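## Task

Stand the yellow and the green supplement bottles upright on the top of the two-door cabinet beside arm3, with each base fully on that top surface. Finish with the tray empty on the arm1/arm2 side, away from the wall opening. The drink can has to stay upright on top of the furniture it now sits on. A loaded tray rolls along one lane without help, and an empty tray rolls back along the other. The attempt fails if either bottle or the can touches a roller lane while no gripper holds it. Anything that stays in place only because a robot is holding it does not count. Release everything and move the arms away at the end.

## Robot and tools

SETUP. Four identical i2rt Big YAM arms (arm1, arm2, arm3, arm4) share the work. arm1 and arm2 are in one room and arm3 and arm4 in the other, with a wall opening between the rooms. Two roller lanes carry the tray through that opening: a loaded tray rolls through on one lane and an empty one rolls back on the other. Each arm has six revolute joints, a two-finger gripper and a wrist camera. Two more cameras are fixed in the rooms: cam_arm1_arm2 and cam_arm3_arm4. The wrist cameras are arm1_cam_wrist to arm4_cam_wrist. With joints 1 and 6 at zero and the hand level and pointing forward, the wrist camera rides on top of the hand and looks toward the fingertips. The hand can reach roughly 1.0 m from the joint-1 axis.

FRAME. One world frame covers the scene, with its origin on the floor and +z pointing up. The hand point lies midway between the fingertips. Its local z axis runs along the fingers, and the fingers close along its local y axis. Poses depend on each arm's real base placement, and no output line prints that placement.

execute_actions. The argument "actions" is a list holding one action, or nothing (an empty list only returns the state and images). The action is an object keyed by arm name. Each arm gets a "joints" object of absolute targets, not offsets, keyed by joint name:
- joint1_rad, -2.879 to 2.879 rad: base yaw, positive counter-clockwise seen from above. At 0 the arm extends the way its base faces.
- joint2_rad, 0 to 3.141: shoulder. At 0 the upper arm points backward and nearly level; larger values raise it and then swing it forward.
- joint3_rad, 0 to 3.019: elbow. At 0 it is folded; larger values open it.
- joint4_rad, -1.692 to 1.57: hand pitch, positive tips the fingers up.
- joint5_rad, -1.57 to 1.57: sideways hand swing, positive toward the arm's right.
- joint6_rad, -2.094 to 2.094: hand roll, positive clockwise as seen from behind the hand.
- gripper_m, 0 to 0.093 m: the fingertip gap. Each pad grips with about 50 to 62 N at most.
The done tolerances are ±0.045, 0.14, 0.09, 0.055, 0.03 and 0.035 rad, and ±0.003 m for the gripper. Any joint or arm you leave out may keep driving toward its earlier target. All named motions start together, and each joint moves at its own speed, so the hand can swing wide between postures. An unknown key or an out-of-range number rejects the whole call, and nothing moves. "cameras" is an optional list of camera names. Omitted, null or ["all"] returns every camera, [] returns none, and an unknown name rejects the call. The "pictures" line gives the order of the images.

wait: "seconds", 0 to 10. Nothing new is commanded while the scene keeps running. It returns the state and images.

zoom_image: "camera" plus "region" [x0, y0, x1, y1] in pixels, measured from the image's top-left corner, no larger than 504 x 504. It only works on full images from the most recent result.

finished_scene: "scene" (1 or 2). This ends the scene for good and reports success. The goal must still hold at that point. If you reply without any tool call, every remaining scene ends.

RESULTS. joint_status gives the outcome of each joint in your last accepted action. "off_target": the joint stopped short of its target and may still be pushing. "contact_stop": the joint holds where it stopped. "time_out": the joint ran out of time. It keeps its goal, or one clamped to within 0.375, 0.375, 0.113, 0.225, 0.075 and 0.3 rad (joints 1 to 6) of where it stands, and keeps pushing. It is listed under on_its_own and will finish by itself if the way clears. "joint command not followed", usually with a "cause:" line, means the self- and arm-collision check blocked those arm targets. The gripper part still runs, and the blocked joints read "not_followed" and may be retried on later actions. on_its_own covers what the call did not command, and there "held at" is the held target, not the actual position. A heat stop shows as "limit_stop_at_motor_heat"; send that target again. A "MOTOR HOT" line appears from 85 °C. At 100 °C an OVER-TEMPERATURE FAULT drops the whole arm, gripper included, until it cools. If any result reports a stop, later execute_actions, wait and finished_scene calls in that same reply are skipped.

CAUTIONS. The arms keep pushing on contact and can push hard, so relieve a stuck joint by sending its reported position as the target. A target very close to the current position may not move the joint at all. Joints carrying a load sag over time, and long holding, even during your thinking, heats the motors. A hard squeeze between two arms fails the task and ends the run, and a hard hit can do the same. The collision check can react too late and ignores fingers, gripper housings and wrist cameras. No state line reports arm-to-arm contact. Loose objects may get a small random push. Do not drop, slam or knock things, and keep everything off the floor and inside the work area. Never let the bottles or the can rest free on a lane. While you are thinking, the robots keep executing the last command.

Each tool is called after "Request:" by a JSON object that holds its "name" and its "arguments", one argument or row to a line.

## Session

Request:
{"name": "execute_actions", "arguments": {
  "actions": []
}}

Scene clock: 0.00 s.
arm1.joint_positions: joint1_rad=-0.649 joint2_rad=+0.623 joint3_rad=+1.479 joint4_rad=-1.528 joint5_rad=+0.165 joint6_rad=-0.731 gripper_m=+0.095
arm1.joint_status: not commanded
arm1.hand: x=-1.0087 y=-0.4629 z=+1.4285 quat_wxyz=(-0.434, +0.635, -0.638, +0.028) (m; scene frame)
arm2.joint_positions: joint1_rad=-0.005 joint2_rad=+0.278 joint3_rad=+1.374 joint4_rad=-1.427 joint5_rad=-0.211 joint6_rad=+0.531 gripper_m=+0.094
arm2.joint_status: not commanded
arm2.hand: x=-1.7183 y=+0.1653 z=+1.5169 quat_wxyz=(-0.541, -0.171, -0.794, -0.218) (m; scene frame)
arm3.joint_positions: joint1_rad=+0.864 joint2_rad=+0.360 joint3_rad=+1.509 joint4_rad=-1.635 joint5_rad=-0.280 joint6_rad=+0.206 gripper_m=+0.094
arm3.joint_status: not commanded
arm3.hand: x=+1.0796 y=-0.5931 z=+1.4367 quat_wxyz=(-0.008, +0.789, -0.313, -0.528) (m; scene frame)
arm4.joint_positions: joint1_rad=+0.458 joint2_rad=+0.350 joint3_rad=+1.658 joint4_rad=-1.589 joint5_rad=+0.119 joint6_rad=-0.595 gripper_m=+0.095
arm4.joint_status: not commanded
arm4.hand: x=+1.7680 y=+0.1300 z=+1.5632 quat_wxyz=(+0.079, -0.703, -0.387, +0.591) (m; scene frame)
pictures: arm1_cam_wrist, arm2_cam_wrist, arm3_cam_wrist, arm4_cam_wrist, cam_arm1_arm2, cam_arm3_arm4
Images, in order (width x height): arm1_cam_wrist 672x504, arm2_cam_wrist 672x504, arm3_cam_wrist 672x504, arm4_cam_wrist 672x504, cam_arm1_arm2 672x504, cam_arm3_arm4 672x504.

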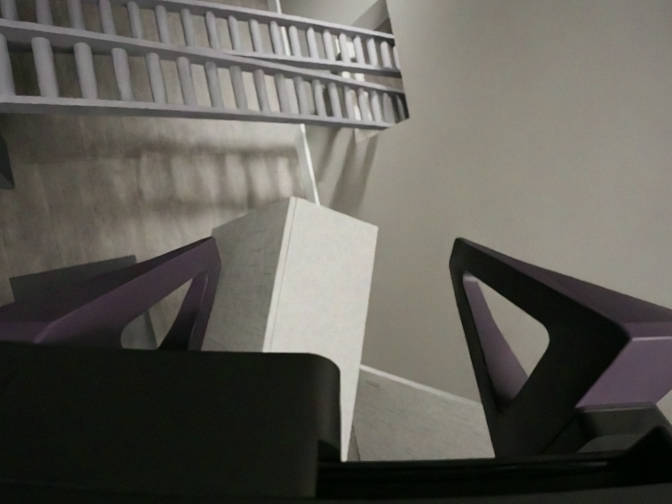

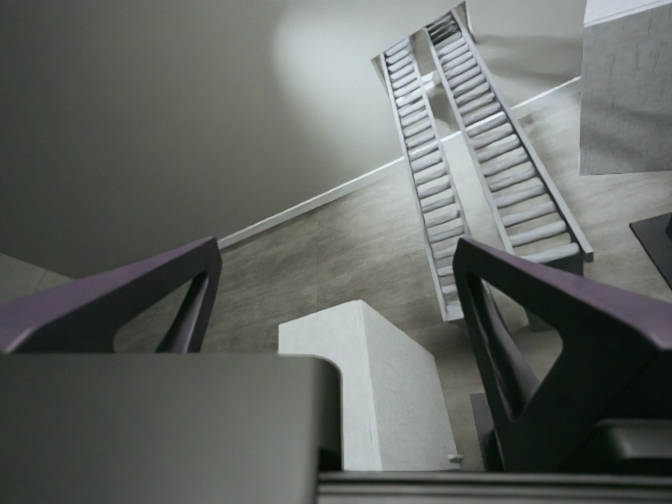

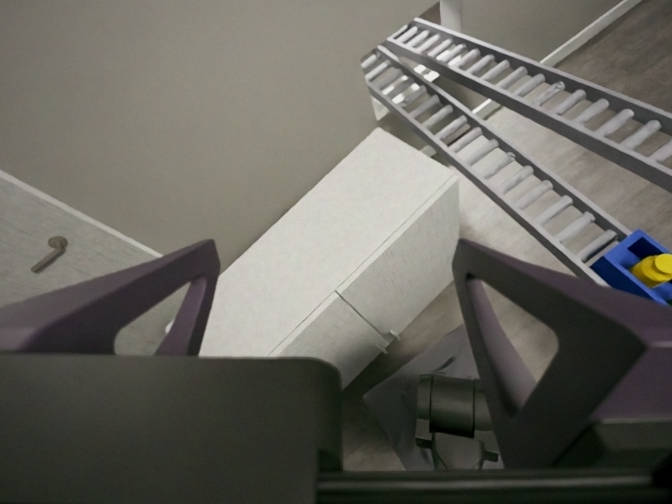

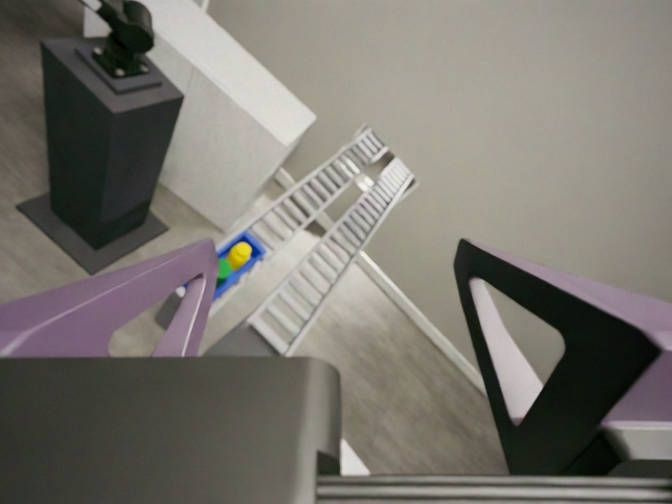

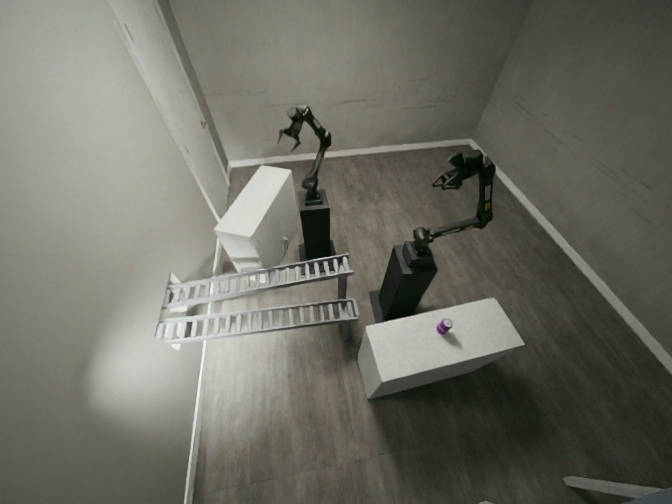

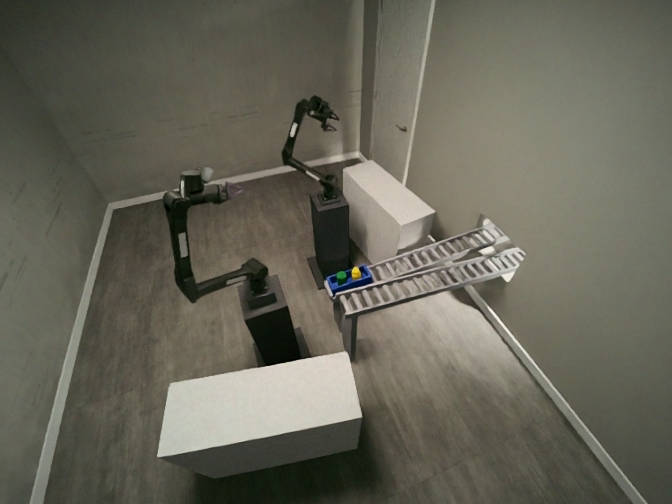

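Request:
{"name": "execute_actions", "arguments": {
  "actions": [
    {"arm3":{"joints":{"joint5_rad":0,"joint6_rad":0,"joint1_rad":0.6,"joint2_rad":0.6,"joint3_rad":1.5,"joint4_rad":-0.9}},"arm4":{"joints":{"joint5_rad":0,"joint6_rad":0,"joint1_rad":0.3,"joint2_rad":0.6,"joint3_rad":1.5,"joint4_rad":-1.6}},"arm2":{"joints":{"joint5_rad":0,"joint6_rad":0,"joint1_rad":0,"joint2_rad":0.6,"joint3_rad":1.0,"joint4_rad":-0.4}},"arm1":{"joints":{"joint5_rad":0,"joint6_rad":0,"joint1_rad":0,"joint2_rad":1.0,"joint3_rad":1.5,"joint4_rad":-0.5}}}
  ],
  "cameras": ["cam_arm3_arm4","cam_arm1_arm2"]
}}

Scene clock: 4.63 s.
arm1.joint_positions: joint1_rad=-0.004 joint2_rad=+0.995 joint3_rad=+1.478 joint4_rad=-0.516 joint5_rad=+0.000 joint6_rad=-0.011 gripper_m=+0.095
arm1.joint_status: all done
arm1.hand: x=-1.1445 y=-0.1437 z=+1.5414 quat_wxyz=(-0.492, +0.505, -0.511, -0.491) (m; scene frame)
arm2.joint_positions: joint1_rad=-0.005 joint2_rad=+0.594 joint3_rad=+0.967 joint4_rad=-0.428 joint5_rad=-0.004 joint6_rad=+0.010 gripper_m=+0.094
arm2.joint_status: all done
arm2.hand: x=-1.4529 y=+0.1170 z=+1.4807 quat_wxyz=(-0.687, -0.018, -0.726, +0.014) (m; scene frame)
arm3.joint_positions: joint1_rad=+0.604 joint2_rad=+0.599 joint3_rad=+1.486 joint4_rad=-0.920 joint5_rad=-0.003 joint6_rad=+0.015 gripper_m=+0.094
arm3.joint_status: all done
arm3.hand: x=+1.0243 y=-0.4017 z=+1.5599 quat_wxyz=(-0.315, +0.631, -0.343, -0.620) (m; scene frame)
arm4.joint_positions: joint1_rad=+0.304 joint2_rad=+0.598 joint3_rad=+1.484 joint4_rad=-1.590 joint5_rad=+0.004 joint6_rad=-0.010 gripper_m=+0.095
arm4.joint_status: all done
arm4.hand: x=+1.6334 y=+0.0658 z=+1.4722 quat_wxyz=(-0.063, -0.896, -0.160, +0.409) (m; scene frame)
pictures: cam_arm1_arm2, cam_arm3_arm4
Images, in order (width x height): cam_arm1_arm2 672x504, cam_arm3_arm4 672x504.

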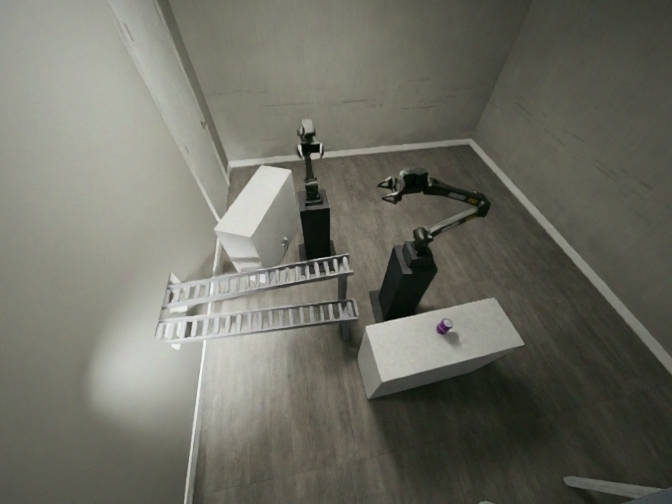

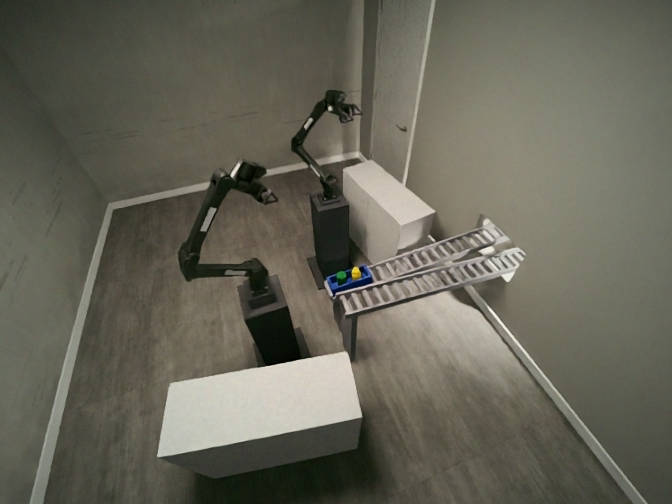

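Request:
{"name": "execute_actions", "arguments": {
  "actions": [
    {"arm3":{"joints":{"joint4_rad":-1.6}},"arm4":{"joints":{"joint1_rad":1.0}},"arm2":{"joints":{"joint3_rad":1.6}},"arm1":{"joints":{"joint2_rad":0.4}}}
  ],
  "cameras": []
}}

Request:
{"name": "execute_actions", "arguments": {
  "actions": [
    {"arm3":{"joints":{"joint1_rad":1.3}},"arm4":{"joints":{"joint4_rad":-0.6}},"arm2":{"joints":{"joint2_rad":1.2}},"arm1":{"joints":{"joint3_rad":0.9}}}
  ],
  "cameras": []
}}

Scene clock: 8.27 s.
arm1.joint_positions: joint1_rad=-0.004 joint2_rad=+0.406 joint3_rad=+1.496 joint4_rad=-0.496 joint5_rad=+0.000 joint6_rad=-0.011 gripper_m=+0.095
arm1.joint_status: all done
arm1.hand: x=-1.1445 y=-0.5193 z=+1.7055 quat_wxyz=(-0.627, +0.328, -0.336, -0.622) (m; scene frame)
arm2.joint_positions: joint1_rad=-0.005 joint2_rad=+0.597 joint3_rad=+1.591 joint4_rad=-0.414 joint5_rad=-0.004 joint6_rad=+0.010 gripper_m=+0.094
arm2.joint_status: all done
arm2.hand: x=-1.6391 y=+0.1281 z=+1.8108 quat_wxyz=(-0.880, -0.009, -0.475, +0.018) (m; scene frame)
arm3.joint_positions: joint1_rad=+0.604 joint2_rad=+0.599 joint3_rad=+1.486 joint4_rad=-1.590 joint5_rad=-0.003 joint6_rad=+0.015 gripper_m=+0.094
arm3.joint_status: all done
arm3.hand: x=+1.0554 y=-0.4509 z=+1.4090 quat_wxyz=(-0.187, +0.798, -0.431, -0.377) (m; scene frame)
arm4.joint_positions: joint1_rad=+0.994 joint2_rad=+0.598 joint3_rad=+1.484 joint4_rad=-1.590 joint5_rad=+0.003 joint6_rad=-0.009 gripper_m=+0.095
arm4.joint_status: all done
arm4.hand: x=+1.7085 y=-0.0269 z=+1.4719 quat_wxyz=(-0.202, -0.791, -0.452, +0.360) (m; scene frame)
pictures: none
No camera images: the call's "cameras" was empty. Leave "cameras" out to get every camera's image.

Scene clock: 10.13 s.
arm1.joint_positions: joint1_rad=-0.004 joint2_rad=+0.408 joint3_rad=+0.893 joint4_rad=-0.500 joint5_rad=+0.000 joint6_rad=-0.011 gripper_m=+0.095
arm1.joint_status: all done
arm1.hand: x=-1.1477 y=-0.3151 z=+1.4043 quat_wxyz=(-0.497, +0.501, -0.506, -0.496) (m; scene frame)
arm2.joint_positions: joint1_rad=-0.005 joint2_rad=+1.198 joint3_rad=+1.563 joint4_rad=-0.412 joint5_rad=-0.004 joint6_rad=+0.010 gripper_m=+0.094
arm2.joint_status: all done
arm2.hand: x=-1.2510 y=+0.1080 z=+1.5895 quat_wxyz=(-0.691, -0.017, -0.723, +0.014) (m; scene frame)
arm3.joint_positions: joint1_rad=+1.295 joint2_rad=+0.599 joint3_rad=+1.486 joint4_rad=-1.590 joint5_rad=-0.001 joint6_rad=+0.014 gripper_m=+0.094
arm3.joint_status: all done
arm3.hand: x=+0.9856 y=-0.5473 z=+1.4105 quat_wxyz=(-0.051, +0.895, -0.135, -0.422) (m; scene frame)
arm4.joint_positions: joint1_rad=+0.994 joint2_rad=+0.598 joint3_rad=+1.484 joint4_rad=-0.625 joint5_rad=+0.003 joint6_rad=-0.009 gripper_m=+0.095
arm4.joint_status: all done
arm4.hand: x=+1.6803 y=-0.0727 z=+1.6938 quat_wxyz=(-0.386, -0.535, -0.304, +0.687) (m; scene frame)
pictures: none
No camera images: the call's "cameras" was empty. Leave "cameras" out to get every camera's image.

Request:
{"name": "execute_actions", "arguments": {
  "actions": [
    {"arm3":{"joints":{"joint1_rad":0,"joint2_rad":1.29,"joint3_rad":1.82,"joint4_rad":-1.63}},"arm4":{"joints":{"joint1_rad":-0.9}},"arm2":{"joints":{"joint1_rad":0,"joint2_rad":1.29,"joint3_rad":1.82,"joint4_rad":-1.63}}}
  ],
  "cameras": ["arm3_cam_wrist","arm2_cam_wrist","cam_arm3_arm4"]
}}

Scene clock: 16.73 s.
arm1.joint_positions: joint1_rad=-0.004 joint2_rad=+0.408 joint3_rad=+0.893 joint4_rad=-0.500 joint5_rad=+0.000 joint6_rad=-0.011 gripper_m=+0.095
arm1.joint_status: not commanded
arm1.hand: x=-1.1477 y=-0.3151 z=+1.4043 quat_wxyz=(-0.497, +0.501, -0.506, -0.496) (m; scene frame)
arm2.joint_positions: joint1_rad=-0.005 joint2_rad=+1.293 joint3_rad=+1.776 joint4_rad=-1.614 joint5_rad=-0.004 joint6_rad=+0.010 gripper_m=+0.094
arm2.joint_status: all done
arm2.hand: x=-1.3742 y=+0.1128 z=+1.4250 quat_wxyz=(-0.218, -0.027, -0.975, +0.006) (m; scene frame)
arm3.joint_positions: joint1_rad=-0.003 joint2_rad=+1.290 joint3_rad=+1.798 joint4_rad=-1.627 joint5_rad=-0.001 joint6_rad=+0.012 gripper_m=+0.094
arm3.joint_status: all done
arm3.hand: x=+1.1579 y=-0.1734 z=+1.3462 quat_wxyz=(-0.151, +0.682, -0.697, -0.160) (m; scene frame)
arm4.joint_positions: joint1_rad=-0.894 joint2_rad=+0.598 joint3_rad=+1.484 joint4_rad=-0.625 joint5_rad=+0.001 joint6_rad=-0.009 gripper_m=+0.095
arm4.joint_status: all done
arm4.hand: x=+1.6491 y=+0.2925 z=+1.6977 quat_wxyz=(+0.337, -0.557, +0.244, +0.719) (m; scene frame)
pictures: arm2_cam_wrist, arm3_cam_wrist, cam_arm3_arm4
Images, in order (width x height): arm2_cam_wrist 672x504, arm3_cam_wrist 672x504, cam_arm3_arm4 672x504.

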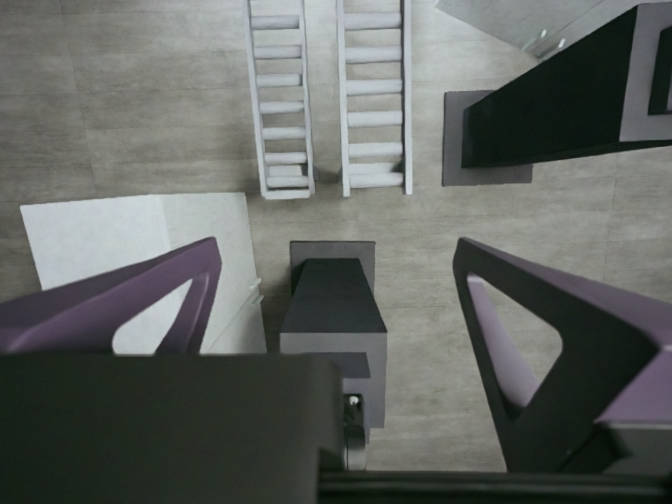

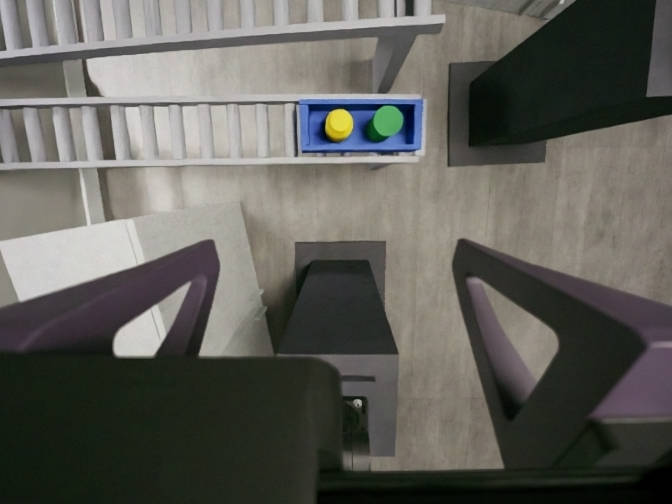

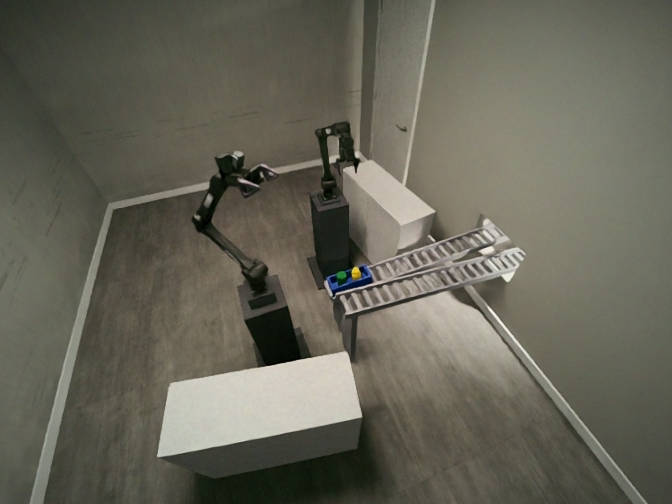

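Request:
{"name": "execute_actions", "arguments": {
  "actions": [
    {"arm3":{"joints":{"joint2_rad":1.906,"joint3_rad":2.06,"joint4_rad":-1.54}}}
  ],
  "cameras": ["arm3_cam_wrist","cam_arm3_arm4"]
}}

Scene clock: 20.40 s.
arm1.joint_positions: joint1_rad=-0.004 joint2_rad=+0.408 joint3_rad=+0.893 joint4_rad=-0.500 joint5_rad=+0.000 joint6_rad=-0.011 gripper_m=+0.095
arm1.joint_status: not commanded
arm1.hand: x=-1.1477 y=-0.3151 z=+1.4043 quat_wxyz=(-0.497, +0.501, -0.506, -0.496) (m; scene frame)
arm2.joint_positions: joint1_rad=-0.005 joint2_rad=+1.293 joint3_rad=+1.776 joint4_rad=-1.614 joint5_rad=-0.004 joint6_rad=+0.010 gripper_m=+0.094
arm2.joint_status: not commanded
arm2.hand: x=-1.3742 y=+0.1128 z=+1.4250 quat_wxyz=(-0.218, -0.027, -0.975, +0.006) (m; scene frame)
arm3.joint_positions: joint1_rad=-0.003 joint2_rad=+1.920 joint3_rad=+2.034 joint4_rad=-1.547 joint5_rad=-0.001 joint6_rad=+0.012 gripper_m=+0.094
arm3.joint_status: all done
arm3.hand: x=+1.1570 y=+0.0302 z=+1.1304 quat_wxyz=(-0.042, +0.698, -0.713, -0.051) (m; scene frame)
arm4.joint_positions: joint1_rad=-0.894 joint2_rad=+0.598 joint3_rad=+1.484 joint4_rad=-0.625 joint5_rad=+0.001 joint6_rad=-0.009 gripper_m=+0.095
arm4.joint_status: not commanded
arm4.hand: x=+1.6491 y=+0.2925 z=+1.6977 quat_wxyz=(+0.337, -0.557, +0.244, +0.719) (m; scene frame)
pictures: arm3_cam_wrist, cam_arm3_arm4
Images, in order (width x height): arm3_cam_wrist 672x504, cam_arm3_arm4 672x504.

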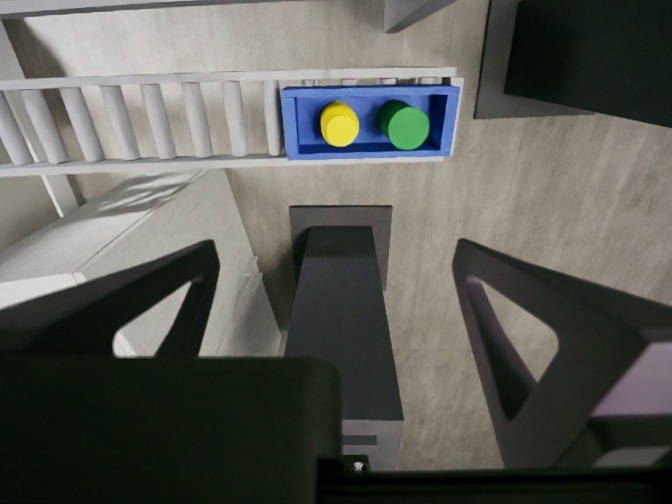

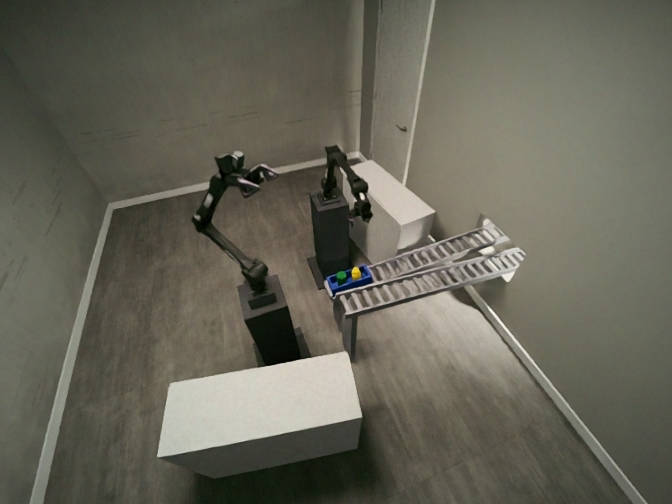

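Request:
{"name": "execute_actions", "arguments": {
  "actions": [
    {"arm3":{"joints":{"joint2_rad":2.11,"joint3_rad":2.02,"joint4_rad":-1.46}}}
  ],
  "cameras": ["arm3_cam_wrist","cam_arm3_arm4"]
}}

Scene clock: 23.43 s.
arm1.joint_positions: joint1_rad=-0.004 joint2_rad=+0.408 joint3_rad=+0.893 joint4_rad=-0.500 joint5_rad=+0.000 joint6_rad=-0.011 gripper_m=+0.095
arm1.joint_status: not commanded
arm1.hand: x=-1.1477 y=-0.3151 z=+1.4043 quat_wxyz=(-0.497, +0.501, -0.506, -0.496) (m; scene frame)
arm2.joint_positions: joint1_rad=-0.005 joint2_rad=+1.293 joint3_rad=+1.776 joint4_rad=-1.614 joint5_rad=-0.004 joint6_rad=+0.010 gripper_m=+0.094
arm2.joint_status: not commanded
arm2.hand: x=-1.3742 y=+0.1128 z=+1.4250 quat_wxyz=(-0.218, -0.027, -0.975, +0.006) (m; scene frame)
arm3.joint_positions: joint1_rad=-0.003 joint2_rad=+2.132 joint3_rad=+2.004 joint4_rad=-1.469 joint5_rad=-0.001 joint6_rad=+0.012 gripper_m=+0.094
arm3.joint_status: all done
arm3.hand: x=+1.1555 y=+0.0541 z=+0.9878 quat_wxyz=(+0.016, +0.700, -0.714, +0.007) (m; scene frame)
arm4.joint_positions: joint1_rad=-0.894 joint2_rad=+0.598 joint3_rad=+1.484 joint4_rad=-0.625 joint5_rad=+0.001 joint6_rad=-0.009 gripper_m=+0.095
arm4.joint_status: not commanded
arm4.hand: x=+1.6491 y=+0.2925 z=+1.6977 quat_wxyz=(+0.337, -0.557, +0.244, +0.719) (m; scene frame)
pictures: arm3_cam_wrist, cam_arm3_arm4
Images, in order (width x height): arm3_cam_wrist 672x504, cam_arm3_arm4 672x504.

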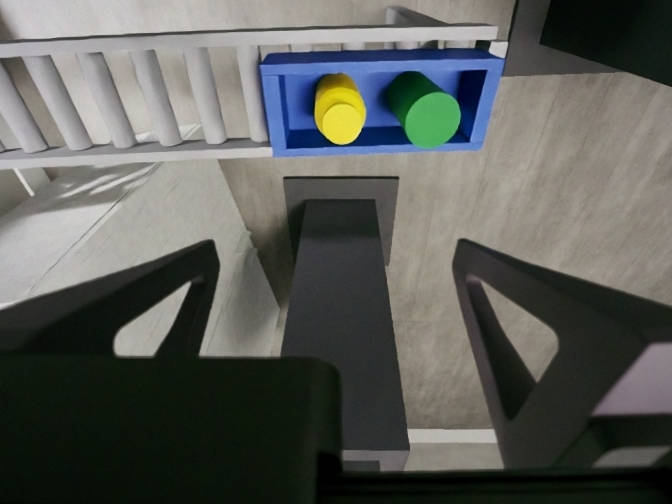

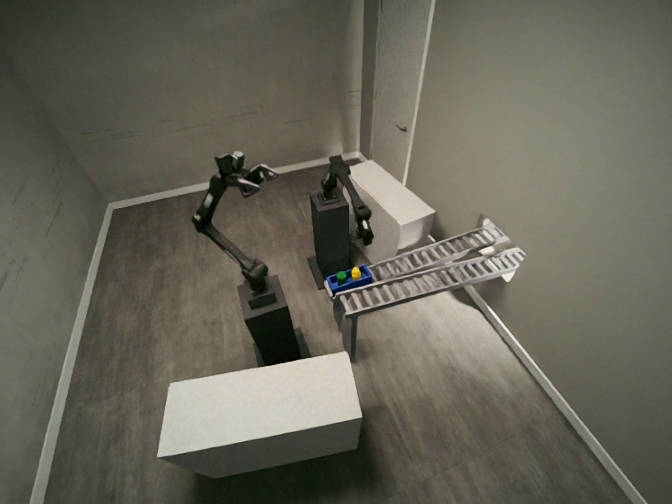

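Request:
{"name": "execute_actions", "arguments": {
  "actions": [
    {"arm3":{"joints":{"joint2_rad":2.08,"joint3_rad":1.70,"joint4_rad":-1.16}}}
  ],
  "cameras": ["arm3_cam_wrist","cam_arm3_arm4"]
}}

Scene clock: 27.23 s.
arm1.joint_positions: joint1_rad=-0.004 joint2_rad=+0.408 joint3_rad=+0.893 joint4_rad=-0.500 joint5_rad=+0.000 joint6_rad=-0.011 gripper_m=+0.095
arm1.joint_status: not commanded
arm1.hand: x=-1.1477 y=-0.3151 z=+1.4043 quat_wxyz=(-0.497, +0.501, -0.506, -0.496) (m; scene frame)
arm2.joint_positions: joint1_rad=-0.005 joint2_rad=+1.293 joint3_rad=+1.776 joint4_rad=-1.614 joint5_rad=-0.004 joint6_rad=+0.010 gripper_m=+0.094
arm2.joint_status: not commanded
arm2.hand: x=-1.3742 y=+0.1128 z=+1.4250 quat_wxyz=(-0.218, -0.027, -0.975, +0.006) (m; scene frame)
arm3.joint_positions: joint1_rad=-0.003 joint2_rad=+2.080 joint3_rad=+1.694 joint4_rad=-1.172 joint5_rad=-0.001 joint6_rad=+0.012 gripper_m=+0.094
arm3.joint_status: all done
arm3.hand: x=+1.1542 y=+0.0230 z=+0.9059 quat_wxyz=(+0.002, +0.700, -0.714, -0.007) (m; scene frame)
arm4.joint_positions: joint1_rad=-0.894 joint2_rad=+0.598 joint3_rad=+1.484 joint4_rad=-0.625 joint5_rad=+0.001 joint6_rad=-0.009 gripper_m=+0.095
arm4.joint_status: not commanded
arm4.hand: x=+1.6491 y=+0.2925 z=+1.6977 quat_wxyz=(+0.337, -0.557, +0.244, +0.719) (m; scene frame)
pictures: arm3_cam_wrist, cam_arm3_arm4
Images, in order (width x height): arm3_cam_wrist 672x504, cam_arm3_arm4 672x504.

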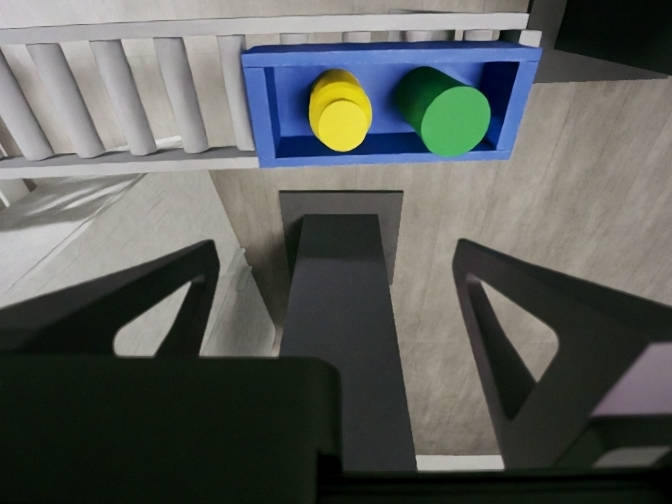

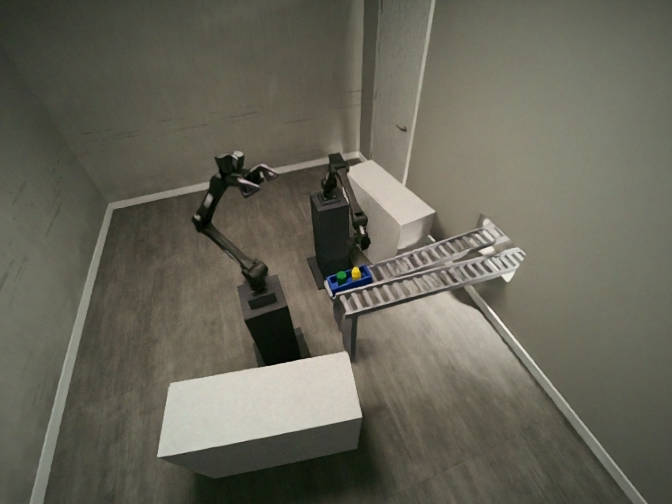

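Request:
{"name": "execute_actions", "arguments": {
  "actions": [
    {"arm3":{"joints":{"joint2_rad":2.17,"joint3_rad":1.545,"joint4_rad":-0.925}}}
  ],
  "cameras": ["arm3_cam_wrist","cam_arm3_arm4"]
}}

Scene clock: 29.83 s.
arm1.joint_positions: joint1_rad=-0.004 joint2_rad=+0.408 joint3_rad=+0.893 joint4_rad=-0.500 joint5_rad=+0.000 joint6_rad=-0.011 gripper_m=+0.095
arm1.joint_status: not commanded
arm1.hand: x=-1.1477 y=-0.3151 z=+1.4043 quat_wxyz=(-0.497, +0.501, -0.506, -0.496) (m; scene frame)
arm2.joint_positions: joint1_rad=-0.005 joint2_rad=+1.293 joint3_rad=+1.776 joint4_rad=-1.614 joint5_rad=-0.004 joint6_rad=+0.010 gripper_m=+0.094
arm2.joint_status: not commanded
arm2.hand: x=-1.3742 y=+0.1128 z=+1.4250 quat_wxyz=(-0.218, -0.027, -0.975, +0.006) (m; scene frame)
arm3.joint_positions: joint1_rad=-0.003 joint2_rad=+2.181 joint3_rad=+1.535 joint4_rad=-0.936 joint5_rad=-0.001 joint6_rad=+0.012 gripper_m=+0.094
arm3.joint_status: all done
arm3.hand: x=+1.1527 y=-0.0041 z=+0.7936 quat_wxyz=(+0.011, +0.700, -0.714, +0.002) (m; scene frame)
arm4.joint_positions: joint1_rad=-0.894 joint2_rad=+0.598 joint3_rad=+1.484 joint4_rad=-0.625 joint5_rad=+0.001 joint6_rad=-0.009 gripper_m=+0.095
arm4.joint_status: not commanded
arm4.hand: x=+1.6491 y=+0.2925 z=+1.6977 quat_wxyz=(+0.337, -0.557, +0.244, +0.719) (m; scene frame)
pictures: arm3_cam_wrist, cam_arm3_arm4
Images, in order (width x height): arm3_cam_wrist 672x504, cam_arm3_arm4 672x504.

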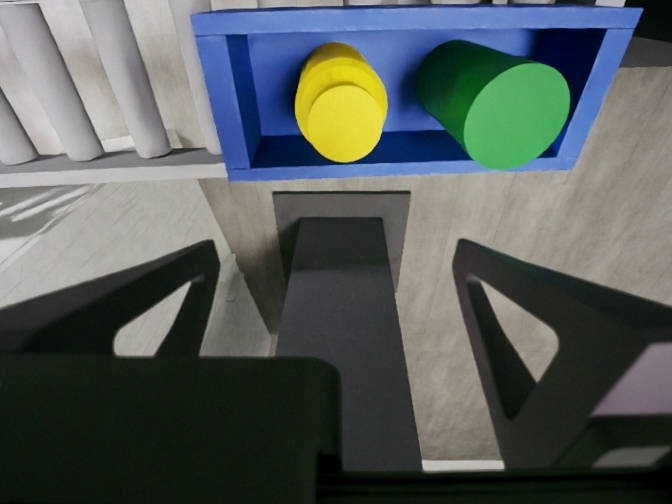

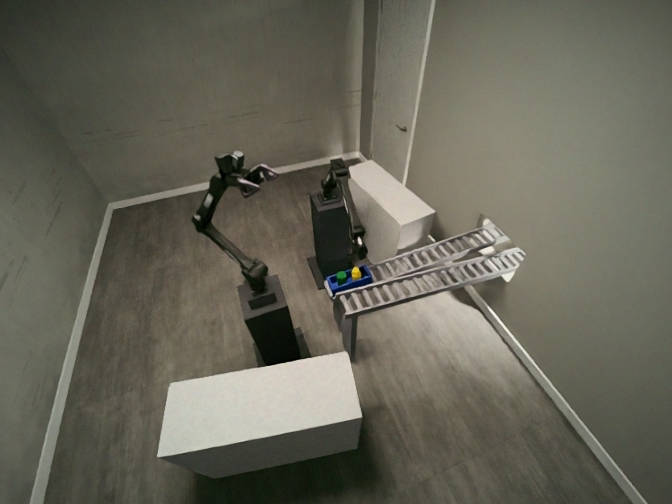

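Request:
{"name": "execute_actions", "arguments": {
  "actions": [
    {"arm3":{"joints":{"joint6_rad":-1.57}}}
  ],
  "cameras": []
}}

Request:
{"name": "execute_actions", "arguments": {
  "actions": [
    {"arm3":{"joints":{"joint2_rad":2.252,"joint3_rad":1.575,"joint4_rad":-0.865}}}
  ],
  "cameras": ["arm3_cam_wrist","cam_arm3_arm4"]
}}

Scene clock: 33.60 s.
arm1.joint_positions: joint1_rad=-0.004 joint2_rad=+0.408 joint3_rad=+0.893 joint4_rad=-0.500 joint5_rad=+0.000 joint6_rad=-0.011 gripper_m=+0.095
arm1.joint_status: not commanded
arm1.hand: x=-1.1477 y=-0.3151 z=+1.4043 quat_wxyz=(-0.497, +0.501, -0.506, -0.496) (m; scene frame)
arm2.joint_positions: joint1_rad=-0.005 joint2_rad=+1.293 joint3_rad=+1.776 joint4_rad=-1.614 joint5_rad=-0.004 joint6_rad=+0.010 gripper_m=+0.094
arm2.joint_status: not commanded
arm2.hand: x=-1.3742 y=+0.1128 z=+1.4250 quat_wxyz=(-0.218, -0.027, -0.975, +0.006) (m; scene frame)
arm3.joint_positions: joint1_rad=-0.003 joint2_rad=+2.181 joint3_rad=+1.535 joint4_rad=-0.936 joint5_rad=-0.001 joint6_rad=-1.555 gripper_m=+0.095
arm3.joint_status: all done
arm3.hand: x=+1.1527 y=-0.0041 z=+0.7936 quat_wxyz=(+0.009, +1.000, -0.012, -0.006) (m; scene frame)
arm4.joint_positions: joint1_rad=-0.894 joint2_rad=+0.598 joint3_rad=+1.484 joint4_rad=-0.625 joint5_rad=+0.001 joint6_rad=-0.009 gripper_m=+0.095
arm4.joint_status: not commanded
arm4.hand: x=+1.6491 y=+0.2925 z=+1.6977 quat_wxyz=(+0.337, -0.557, +0.244, +0.719) (m; scene frame)
pictures: none
No camera images: the call's "cameras" was empty. Leave "cameras" out to get every camera's image.

Scene clock: 34.43 s.
arm1.joint_positions: joint1_rad=-0.004 joint2_rad=+0.408 joint3_rad=+0.893 joint4_rad=-0.500 joint5_rad=+0.000 joint6_rad=-0.011 gripper_m=+0.095
arm1.joint_status: not commanded
arm1.hand: x=-1.1477 y=-0.3151 z=+1.4043 quat_wxyz=(-0.497, +0.501, -0.506, -0.496) (m; scene frame)
arm2.joint_positions: joint1_rad=-0.005 joint2_rad=+1.293 joint3_rad=+1.776 joint4_rad=-1.614 joint5_rad=-0.004 joint6_rad=+0.010 gripper_m=+0.094
arm2.joint_status: not commanded
arm2.hand: x=-1.3742 y=+0.1128 z=+1.4250 quat_wxyz=(-0.218, -0.027, -0.975, +0.006) (m; scene frame)
arm3.joint_positions: joint1_rad=-0.003 joint2_rad=+2.241 joint3_rad=+1.539 joint4_rad=-0.876 joint5_rad=-0.001 joint6_rad=-1.556 gripper_m=+0.095
arm3.joint_status: all done
arm3.hand: x=+1.1523 y=-0.0007 z=+0.7602 quat_wxyz=(+0.007, +1.000, -0.012, -0.006) (m; scene frame)
arm4.joint_positions: joint1_rad=-0.894 joint2_rad=+0.598 joint3_rad=+1.484 joint4_rad=-0.625 joint5_rad=+0.001 joint6_rad=-0.009 gripper_m=+0.095
arm4.joint_status: not commanded
arm4.hand: x=+1.6491 y=+0.2925 z=+1.6977 quat_wxyz=(+0.337, -0.557, +0.244, +0.719) (m; scene frame)
pictures: arm3_cam_wrist, cam_arm3_arm4
Images, in order (width x height): arm3_cam_wrist 672x504, cam_arm3_arm4 672x504.

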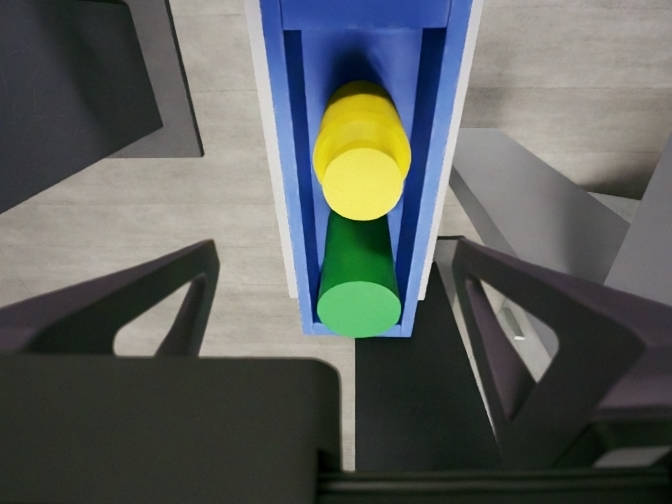

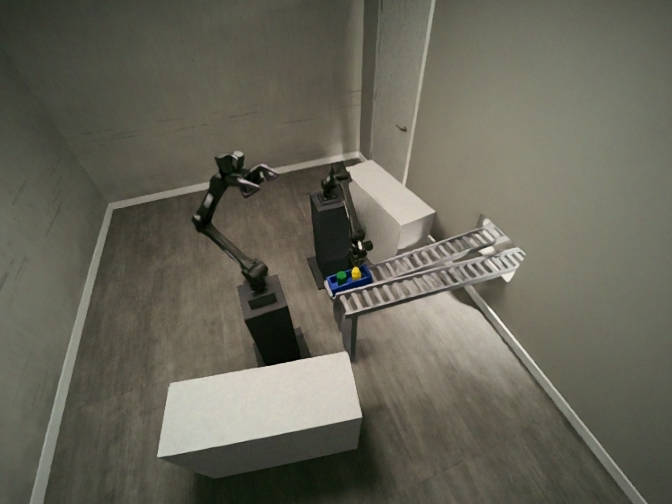

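Request:
{"name": "execute_actions", "arguments": {
  "actions": [
    {"arm3":{"joints":{"joint2_rad":2.352,"joint3_rad":1.615,"joint4_rad":-0.815}}}
  ],
  "cameras": ["arm3_cam_wrist"]
}}

Scene clock: 36.70 s.
arm1.joint_positions: joint1_rad=-0.004 joint2_rad=+0.408 joint3_rad=+0.893 joint4_rad=-0.500 joint5_rad=+0.000 joint6_rad=-0.011 gripper_m=+0.095
arm1.joint_status: not commanded
arm1.hand: x=-1.1477 y=-0.3151 z=+1.4043 quat_wxyz=(-0.497, +0.501, -0.506, -0.496) (m; scene frame)
arm2.joint_positions: joint1_rad=-0.005 joint2_rad=+1.293 joint3_rad=+1.776 joint4_rad=-1.614 joint5_rad=-0.004 joint6_rad=+0.010 gripper_m=+0.094
arm2.joint_status: not commanded
arm2.hand: x=-1.3742 y=+0.1128 z=+1.4250 quat_wxyz=(-0.218, -0.027, -0.975, +0.006) (m; scene frame)
arm3.joint_positions: joint1_rad=-0.003 joint2_rad=+2.346 joint3_rad=+1.587 joint4_rad=-0.822 joint5_rad=-0.001 joint6_rad=-1.556 gripper_m=+0.095
arm3.joint_status: all done
arm3.hand: x=+1.1518 y=+0.0089 z=+0.7123 quat_wxyz=(+0.008, +1.000, -0.011, -0.006) (m; scene frame)
arm4.joint_positions: joint1_rad=-0.894 joint2_rad=+0.598 joint3_rad=+1.484 joint4_rad=-0.625 joint5_rad=+0.001 joint6_rad=-0.009 gripper_m=+0.095
arm4.joint_status: not commanded
arm4.hand: x=+1.6491 y=+0.2925 z=+1.6977 quat_wxyz=(+0.337, -0.557, +0.244, +0.719) (m; scene frame)
pictures: arm3_cam_wrist
Images, in order (width x height): arm3_cam_wrist 672x504.

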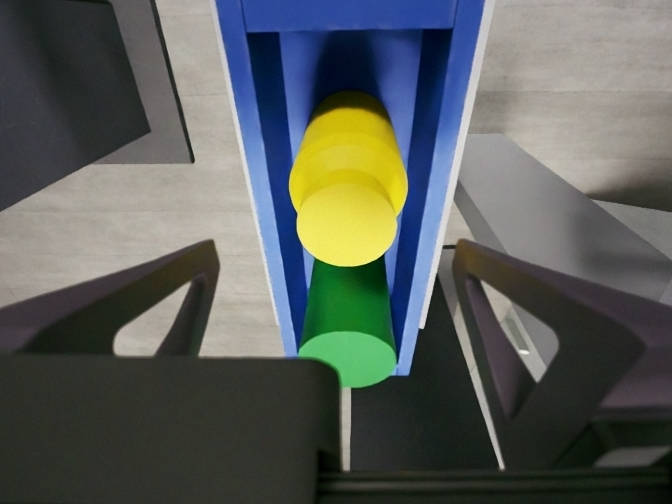

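Request:
{"name": "execute_actions", "arguments": {
  "actions": [
    {"arm3":{"joints":{"joint2_rad":2.415,"joint3_rad":1.63,"joint4_rad":-0.765}}}
  ],
  "cameras": ["arm3_cam_wrist","cam_arm3_arm4"]
}}

Scene clock: 38.27 s.
arm1.joint_positions: joint1_rad=-0.004 joint2_rad=+0.408 joint3_rad=+0.893 joint4_rad=-0.500 joint5_rad=+0.000 joint6_rad=-0.011 gripper_m=+0.095
arm1.joint_status: not commanded
arm1.hand: x=-1.1477 y=-0.3151 z=+1.4043 quat_wxyz=(-0.497, +0.501, -0.506, -0.496) (m; scene frame)
arm2.joint_positions: joint1_rad=-0.005 joint2_rad=+1.293 joint3_rad=+1.776 joint4_rad=-1.614 joint5_rad=-0.004 joint6_rad=+0.010 gripper_m=+0.094
arm2.joint_status: not commanded
arm2.hand: x=-1.3742 y=+0.1128 z=+1.4250 quat_wxyz=(-0.218, -0.027, -0.975, +0.006) (m; scene frame)
arm3.joint_positions: joint1_rad=-0.003 joint2_rad=+2.401 joint3_rad=+1.596 joint4_rad=-0.775 joint5_rad=-0.001 joint6_rad=-1.556 gripper_m=+0.095
arm3.joint_status: all done
arm3.hand: x=+1.1514 y=+0.0084 z=+0.6823 quat_wxyz=(+0.008, +1.000, -0.011, -0.006) (m; scene frame)
arm4.joint_positions: joint1_rad=-0.894 joint2_rad=+0.598 joint3_rad=+1.484 joint4_rad=-0.625 joint5_rad=+0.001 joint6_rad=-0.009 gripper_m=+0.095
arm4.joint_status: not commanded
arm4.hand: x=+1.6491 y=+0.2925 z=+1.6977 quat_wxyz=(+0.337, -0.557, +0.244, +0.719) (m; scene frame)
pictures: arm3_cam_wrist, cam_arm3_arm4
Images, in order (width x height): arm3_cam_wrist 672x504, cam_arm3_arm4 672x504.

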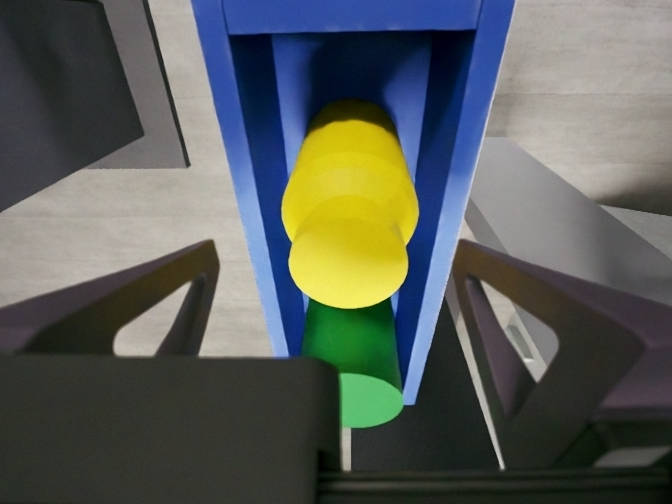

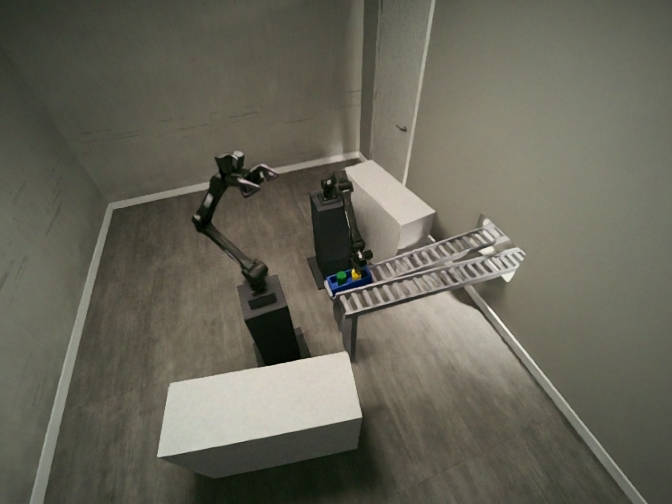

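Request:
{"name": "execute_actions", "arguments": {
  "actions": [
    {"arm3":{"joints":{"joint2_rad":2.455,"joint3_rad":1.635,"joint4_rad":-0.73}}}
  ],
  "cameras": ["arm3_cam_wrist"]
}}

Request:
{"name": "execute_actions", "arguments": {
  "actions": [
    {"arm3":{"joints":{"gripper_m":0.02}}}
  ],
  "cameras": ["arm3_cam_wrist","cam_arm3_arm4"]
}}

Scene clock: 39.83 s.
arm1.joint_positions: joint1_rad=-0.004 joint2_rad=+0.408 joint3_rad=+0.893 joint4_rad=-0.500 joint5_rad=+0.000 joint6_rad=-0.011 gripper_m=+0.095
arm1.joint_status: not commanded
arm1.hand: x=-1.1477 y=-0.3151 z=+1.4043 quat_wxyz=(-0.497, +0.501, -0.506, -0.496) (m; scene frame)
arm2.joint_positions: joint1_rad=-0.005 joint2_rad=+1.293 joint3_rad=+1.776 joint4_rad=-1.614 joint5_rad=-0.004 joint6_rad=+0.010 gripper_m=+0.094
arm2.joint_status: not commanded
arm2.hand: x=-1.3742 y=+0.1128 z=+1.4250 quat_wxyz=(-0.218, -0.027, -0.975, +0.006) (m; scene frame)
arm3.joint_positions: joint1_rad=-0.003 joint2_rad=+2.436 joint3_rad=+1.600 joint4_rad=-0.741 joint5_rad=-0.001 joint6_rad=-1.556 gripper_m=+0.095
arm3.joint_status: all done
arm3.hand: x=+1.1512 y=+0.0069 z=+0.6623 quat_wxyz=(+0.007, +1.000, -0.011, -0.006) (m; scene frame)
arm4.joint_positions: joint1_rad=-0.894 joint2_rad=+0.598 joint3_rad=+1.484 joint4_rad=-0.625 joint5_rad=+0.001 joint6_rad=-0.009 gripper_m=+0.095
arm4.joint_status: not commanded
arm4.hand: x=+1.6491 y=+0.2925 z=+1.6977 quat_wxyz=(+0.337, -0.557, +0.244, +0.719) (m; scene frame)
pictures: arm3_cam_wrist
Images, in order (width x height): arm3_cam_wrist 672x504.

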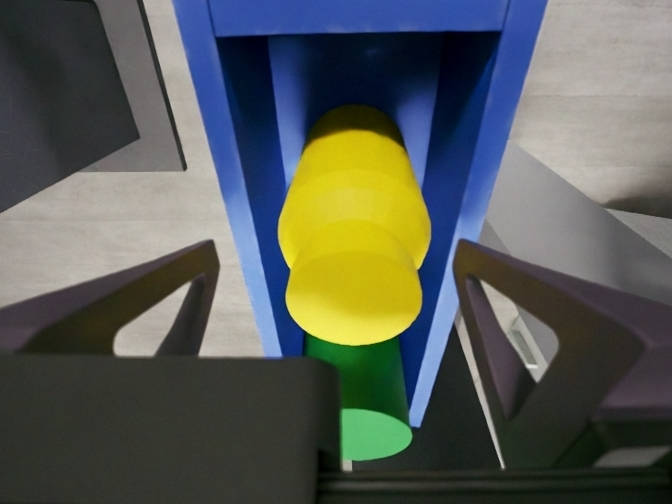

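Scene clock: 40.50 s.
arm1.joint_positions: joint1_rad=-0.004 joint2_rad=+0.408 joint3_rad=+0.893 joint4_rad=-0.500 joint5_rad=+0.000 joint6_rad=-0.011 gripper_m=+0.095
arm1.joint_status: not commanded
arm1.hand: x=-1.1477 y=-0.3151 z=+1.4043 quat_wxyz=(-0.497, +0.501, -0.506, -0.496) (m; scene frame)
arm2.joint_positions: joint1_rad=-0.005 joint2_rad=+1.293 joint3_rad=+1.776 joint4_rad=-1.614 joint5_rad=-0.004 joint6_rad=+0.010 gripper_m=+0.094
arm2.joint_status: not commanded
arm2.hand: x=-1.3742 y=+0.1128 z=+1.4250 quat_wxyz=(-0.218, -0.027, -0.975, +0.006) (m; scene frame)
arm3.joint_positions: joint1_rad=-0.003 joint2_rad=+2.436 joint3_rad=+1.602 joint4_rad=-0.738 joint5_rad=+0.001 joint6_rad=-1.557 gripper_m=+0.045
arm3.joint_status: gripper_m off_target (ended at +0.045, target +0.020)
arm3.hand: x=+1.1514 y=+0.0092 z=+0.6630 quat_wxyz=(+0.004, +1.000, -0.011, -0.006) (m; scene frame)
arm4.joint_positions: joint1_rad=-0.894 joint2_rad=+0.598 joint3_rad=+1.484 joint4_rad=-0.625 joint5_rad=+0.001 joint6_rad=-0.009 gripper_m=+0.095
arm4.joint_status: not commanded
arm4.hand: x=+1.6491 y=+0.2925 z=+1.6977 quat_wxyz=(+0.337, -0.557, +0.244, +0.719) (m; scene frame)
pictures: arm3_cam_wrist, cam_arm3_arm4
Images, in order (width x height): arm3_cam_wrist 672x504, cam_arm3_arm4 672x504.

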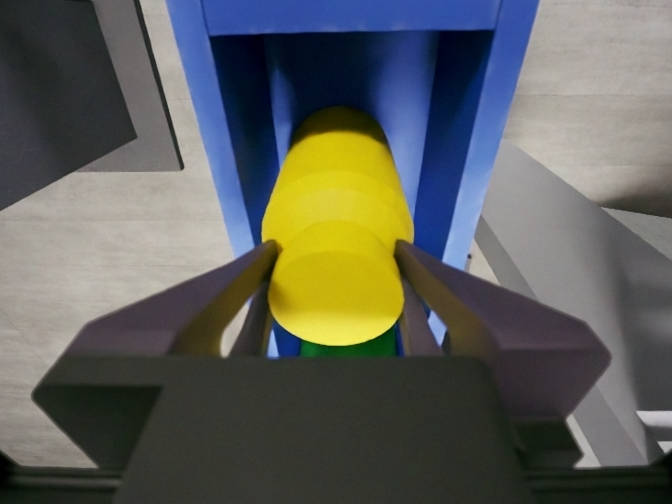

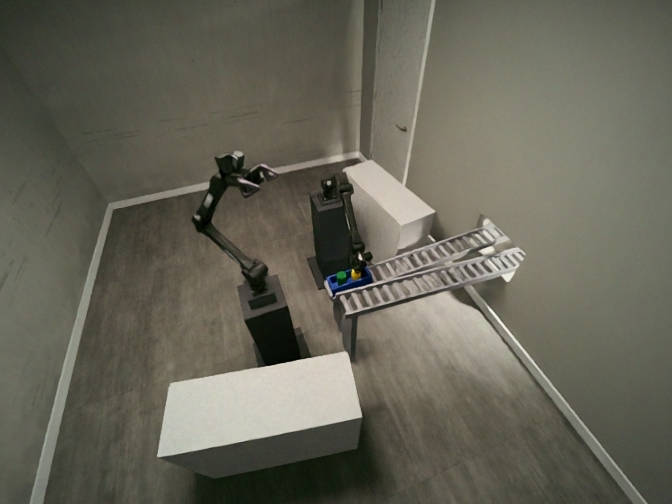

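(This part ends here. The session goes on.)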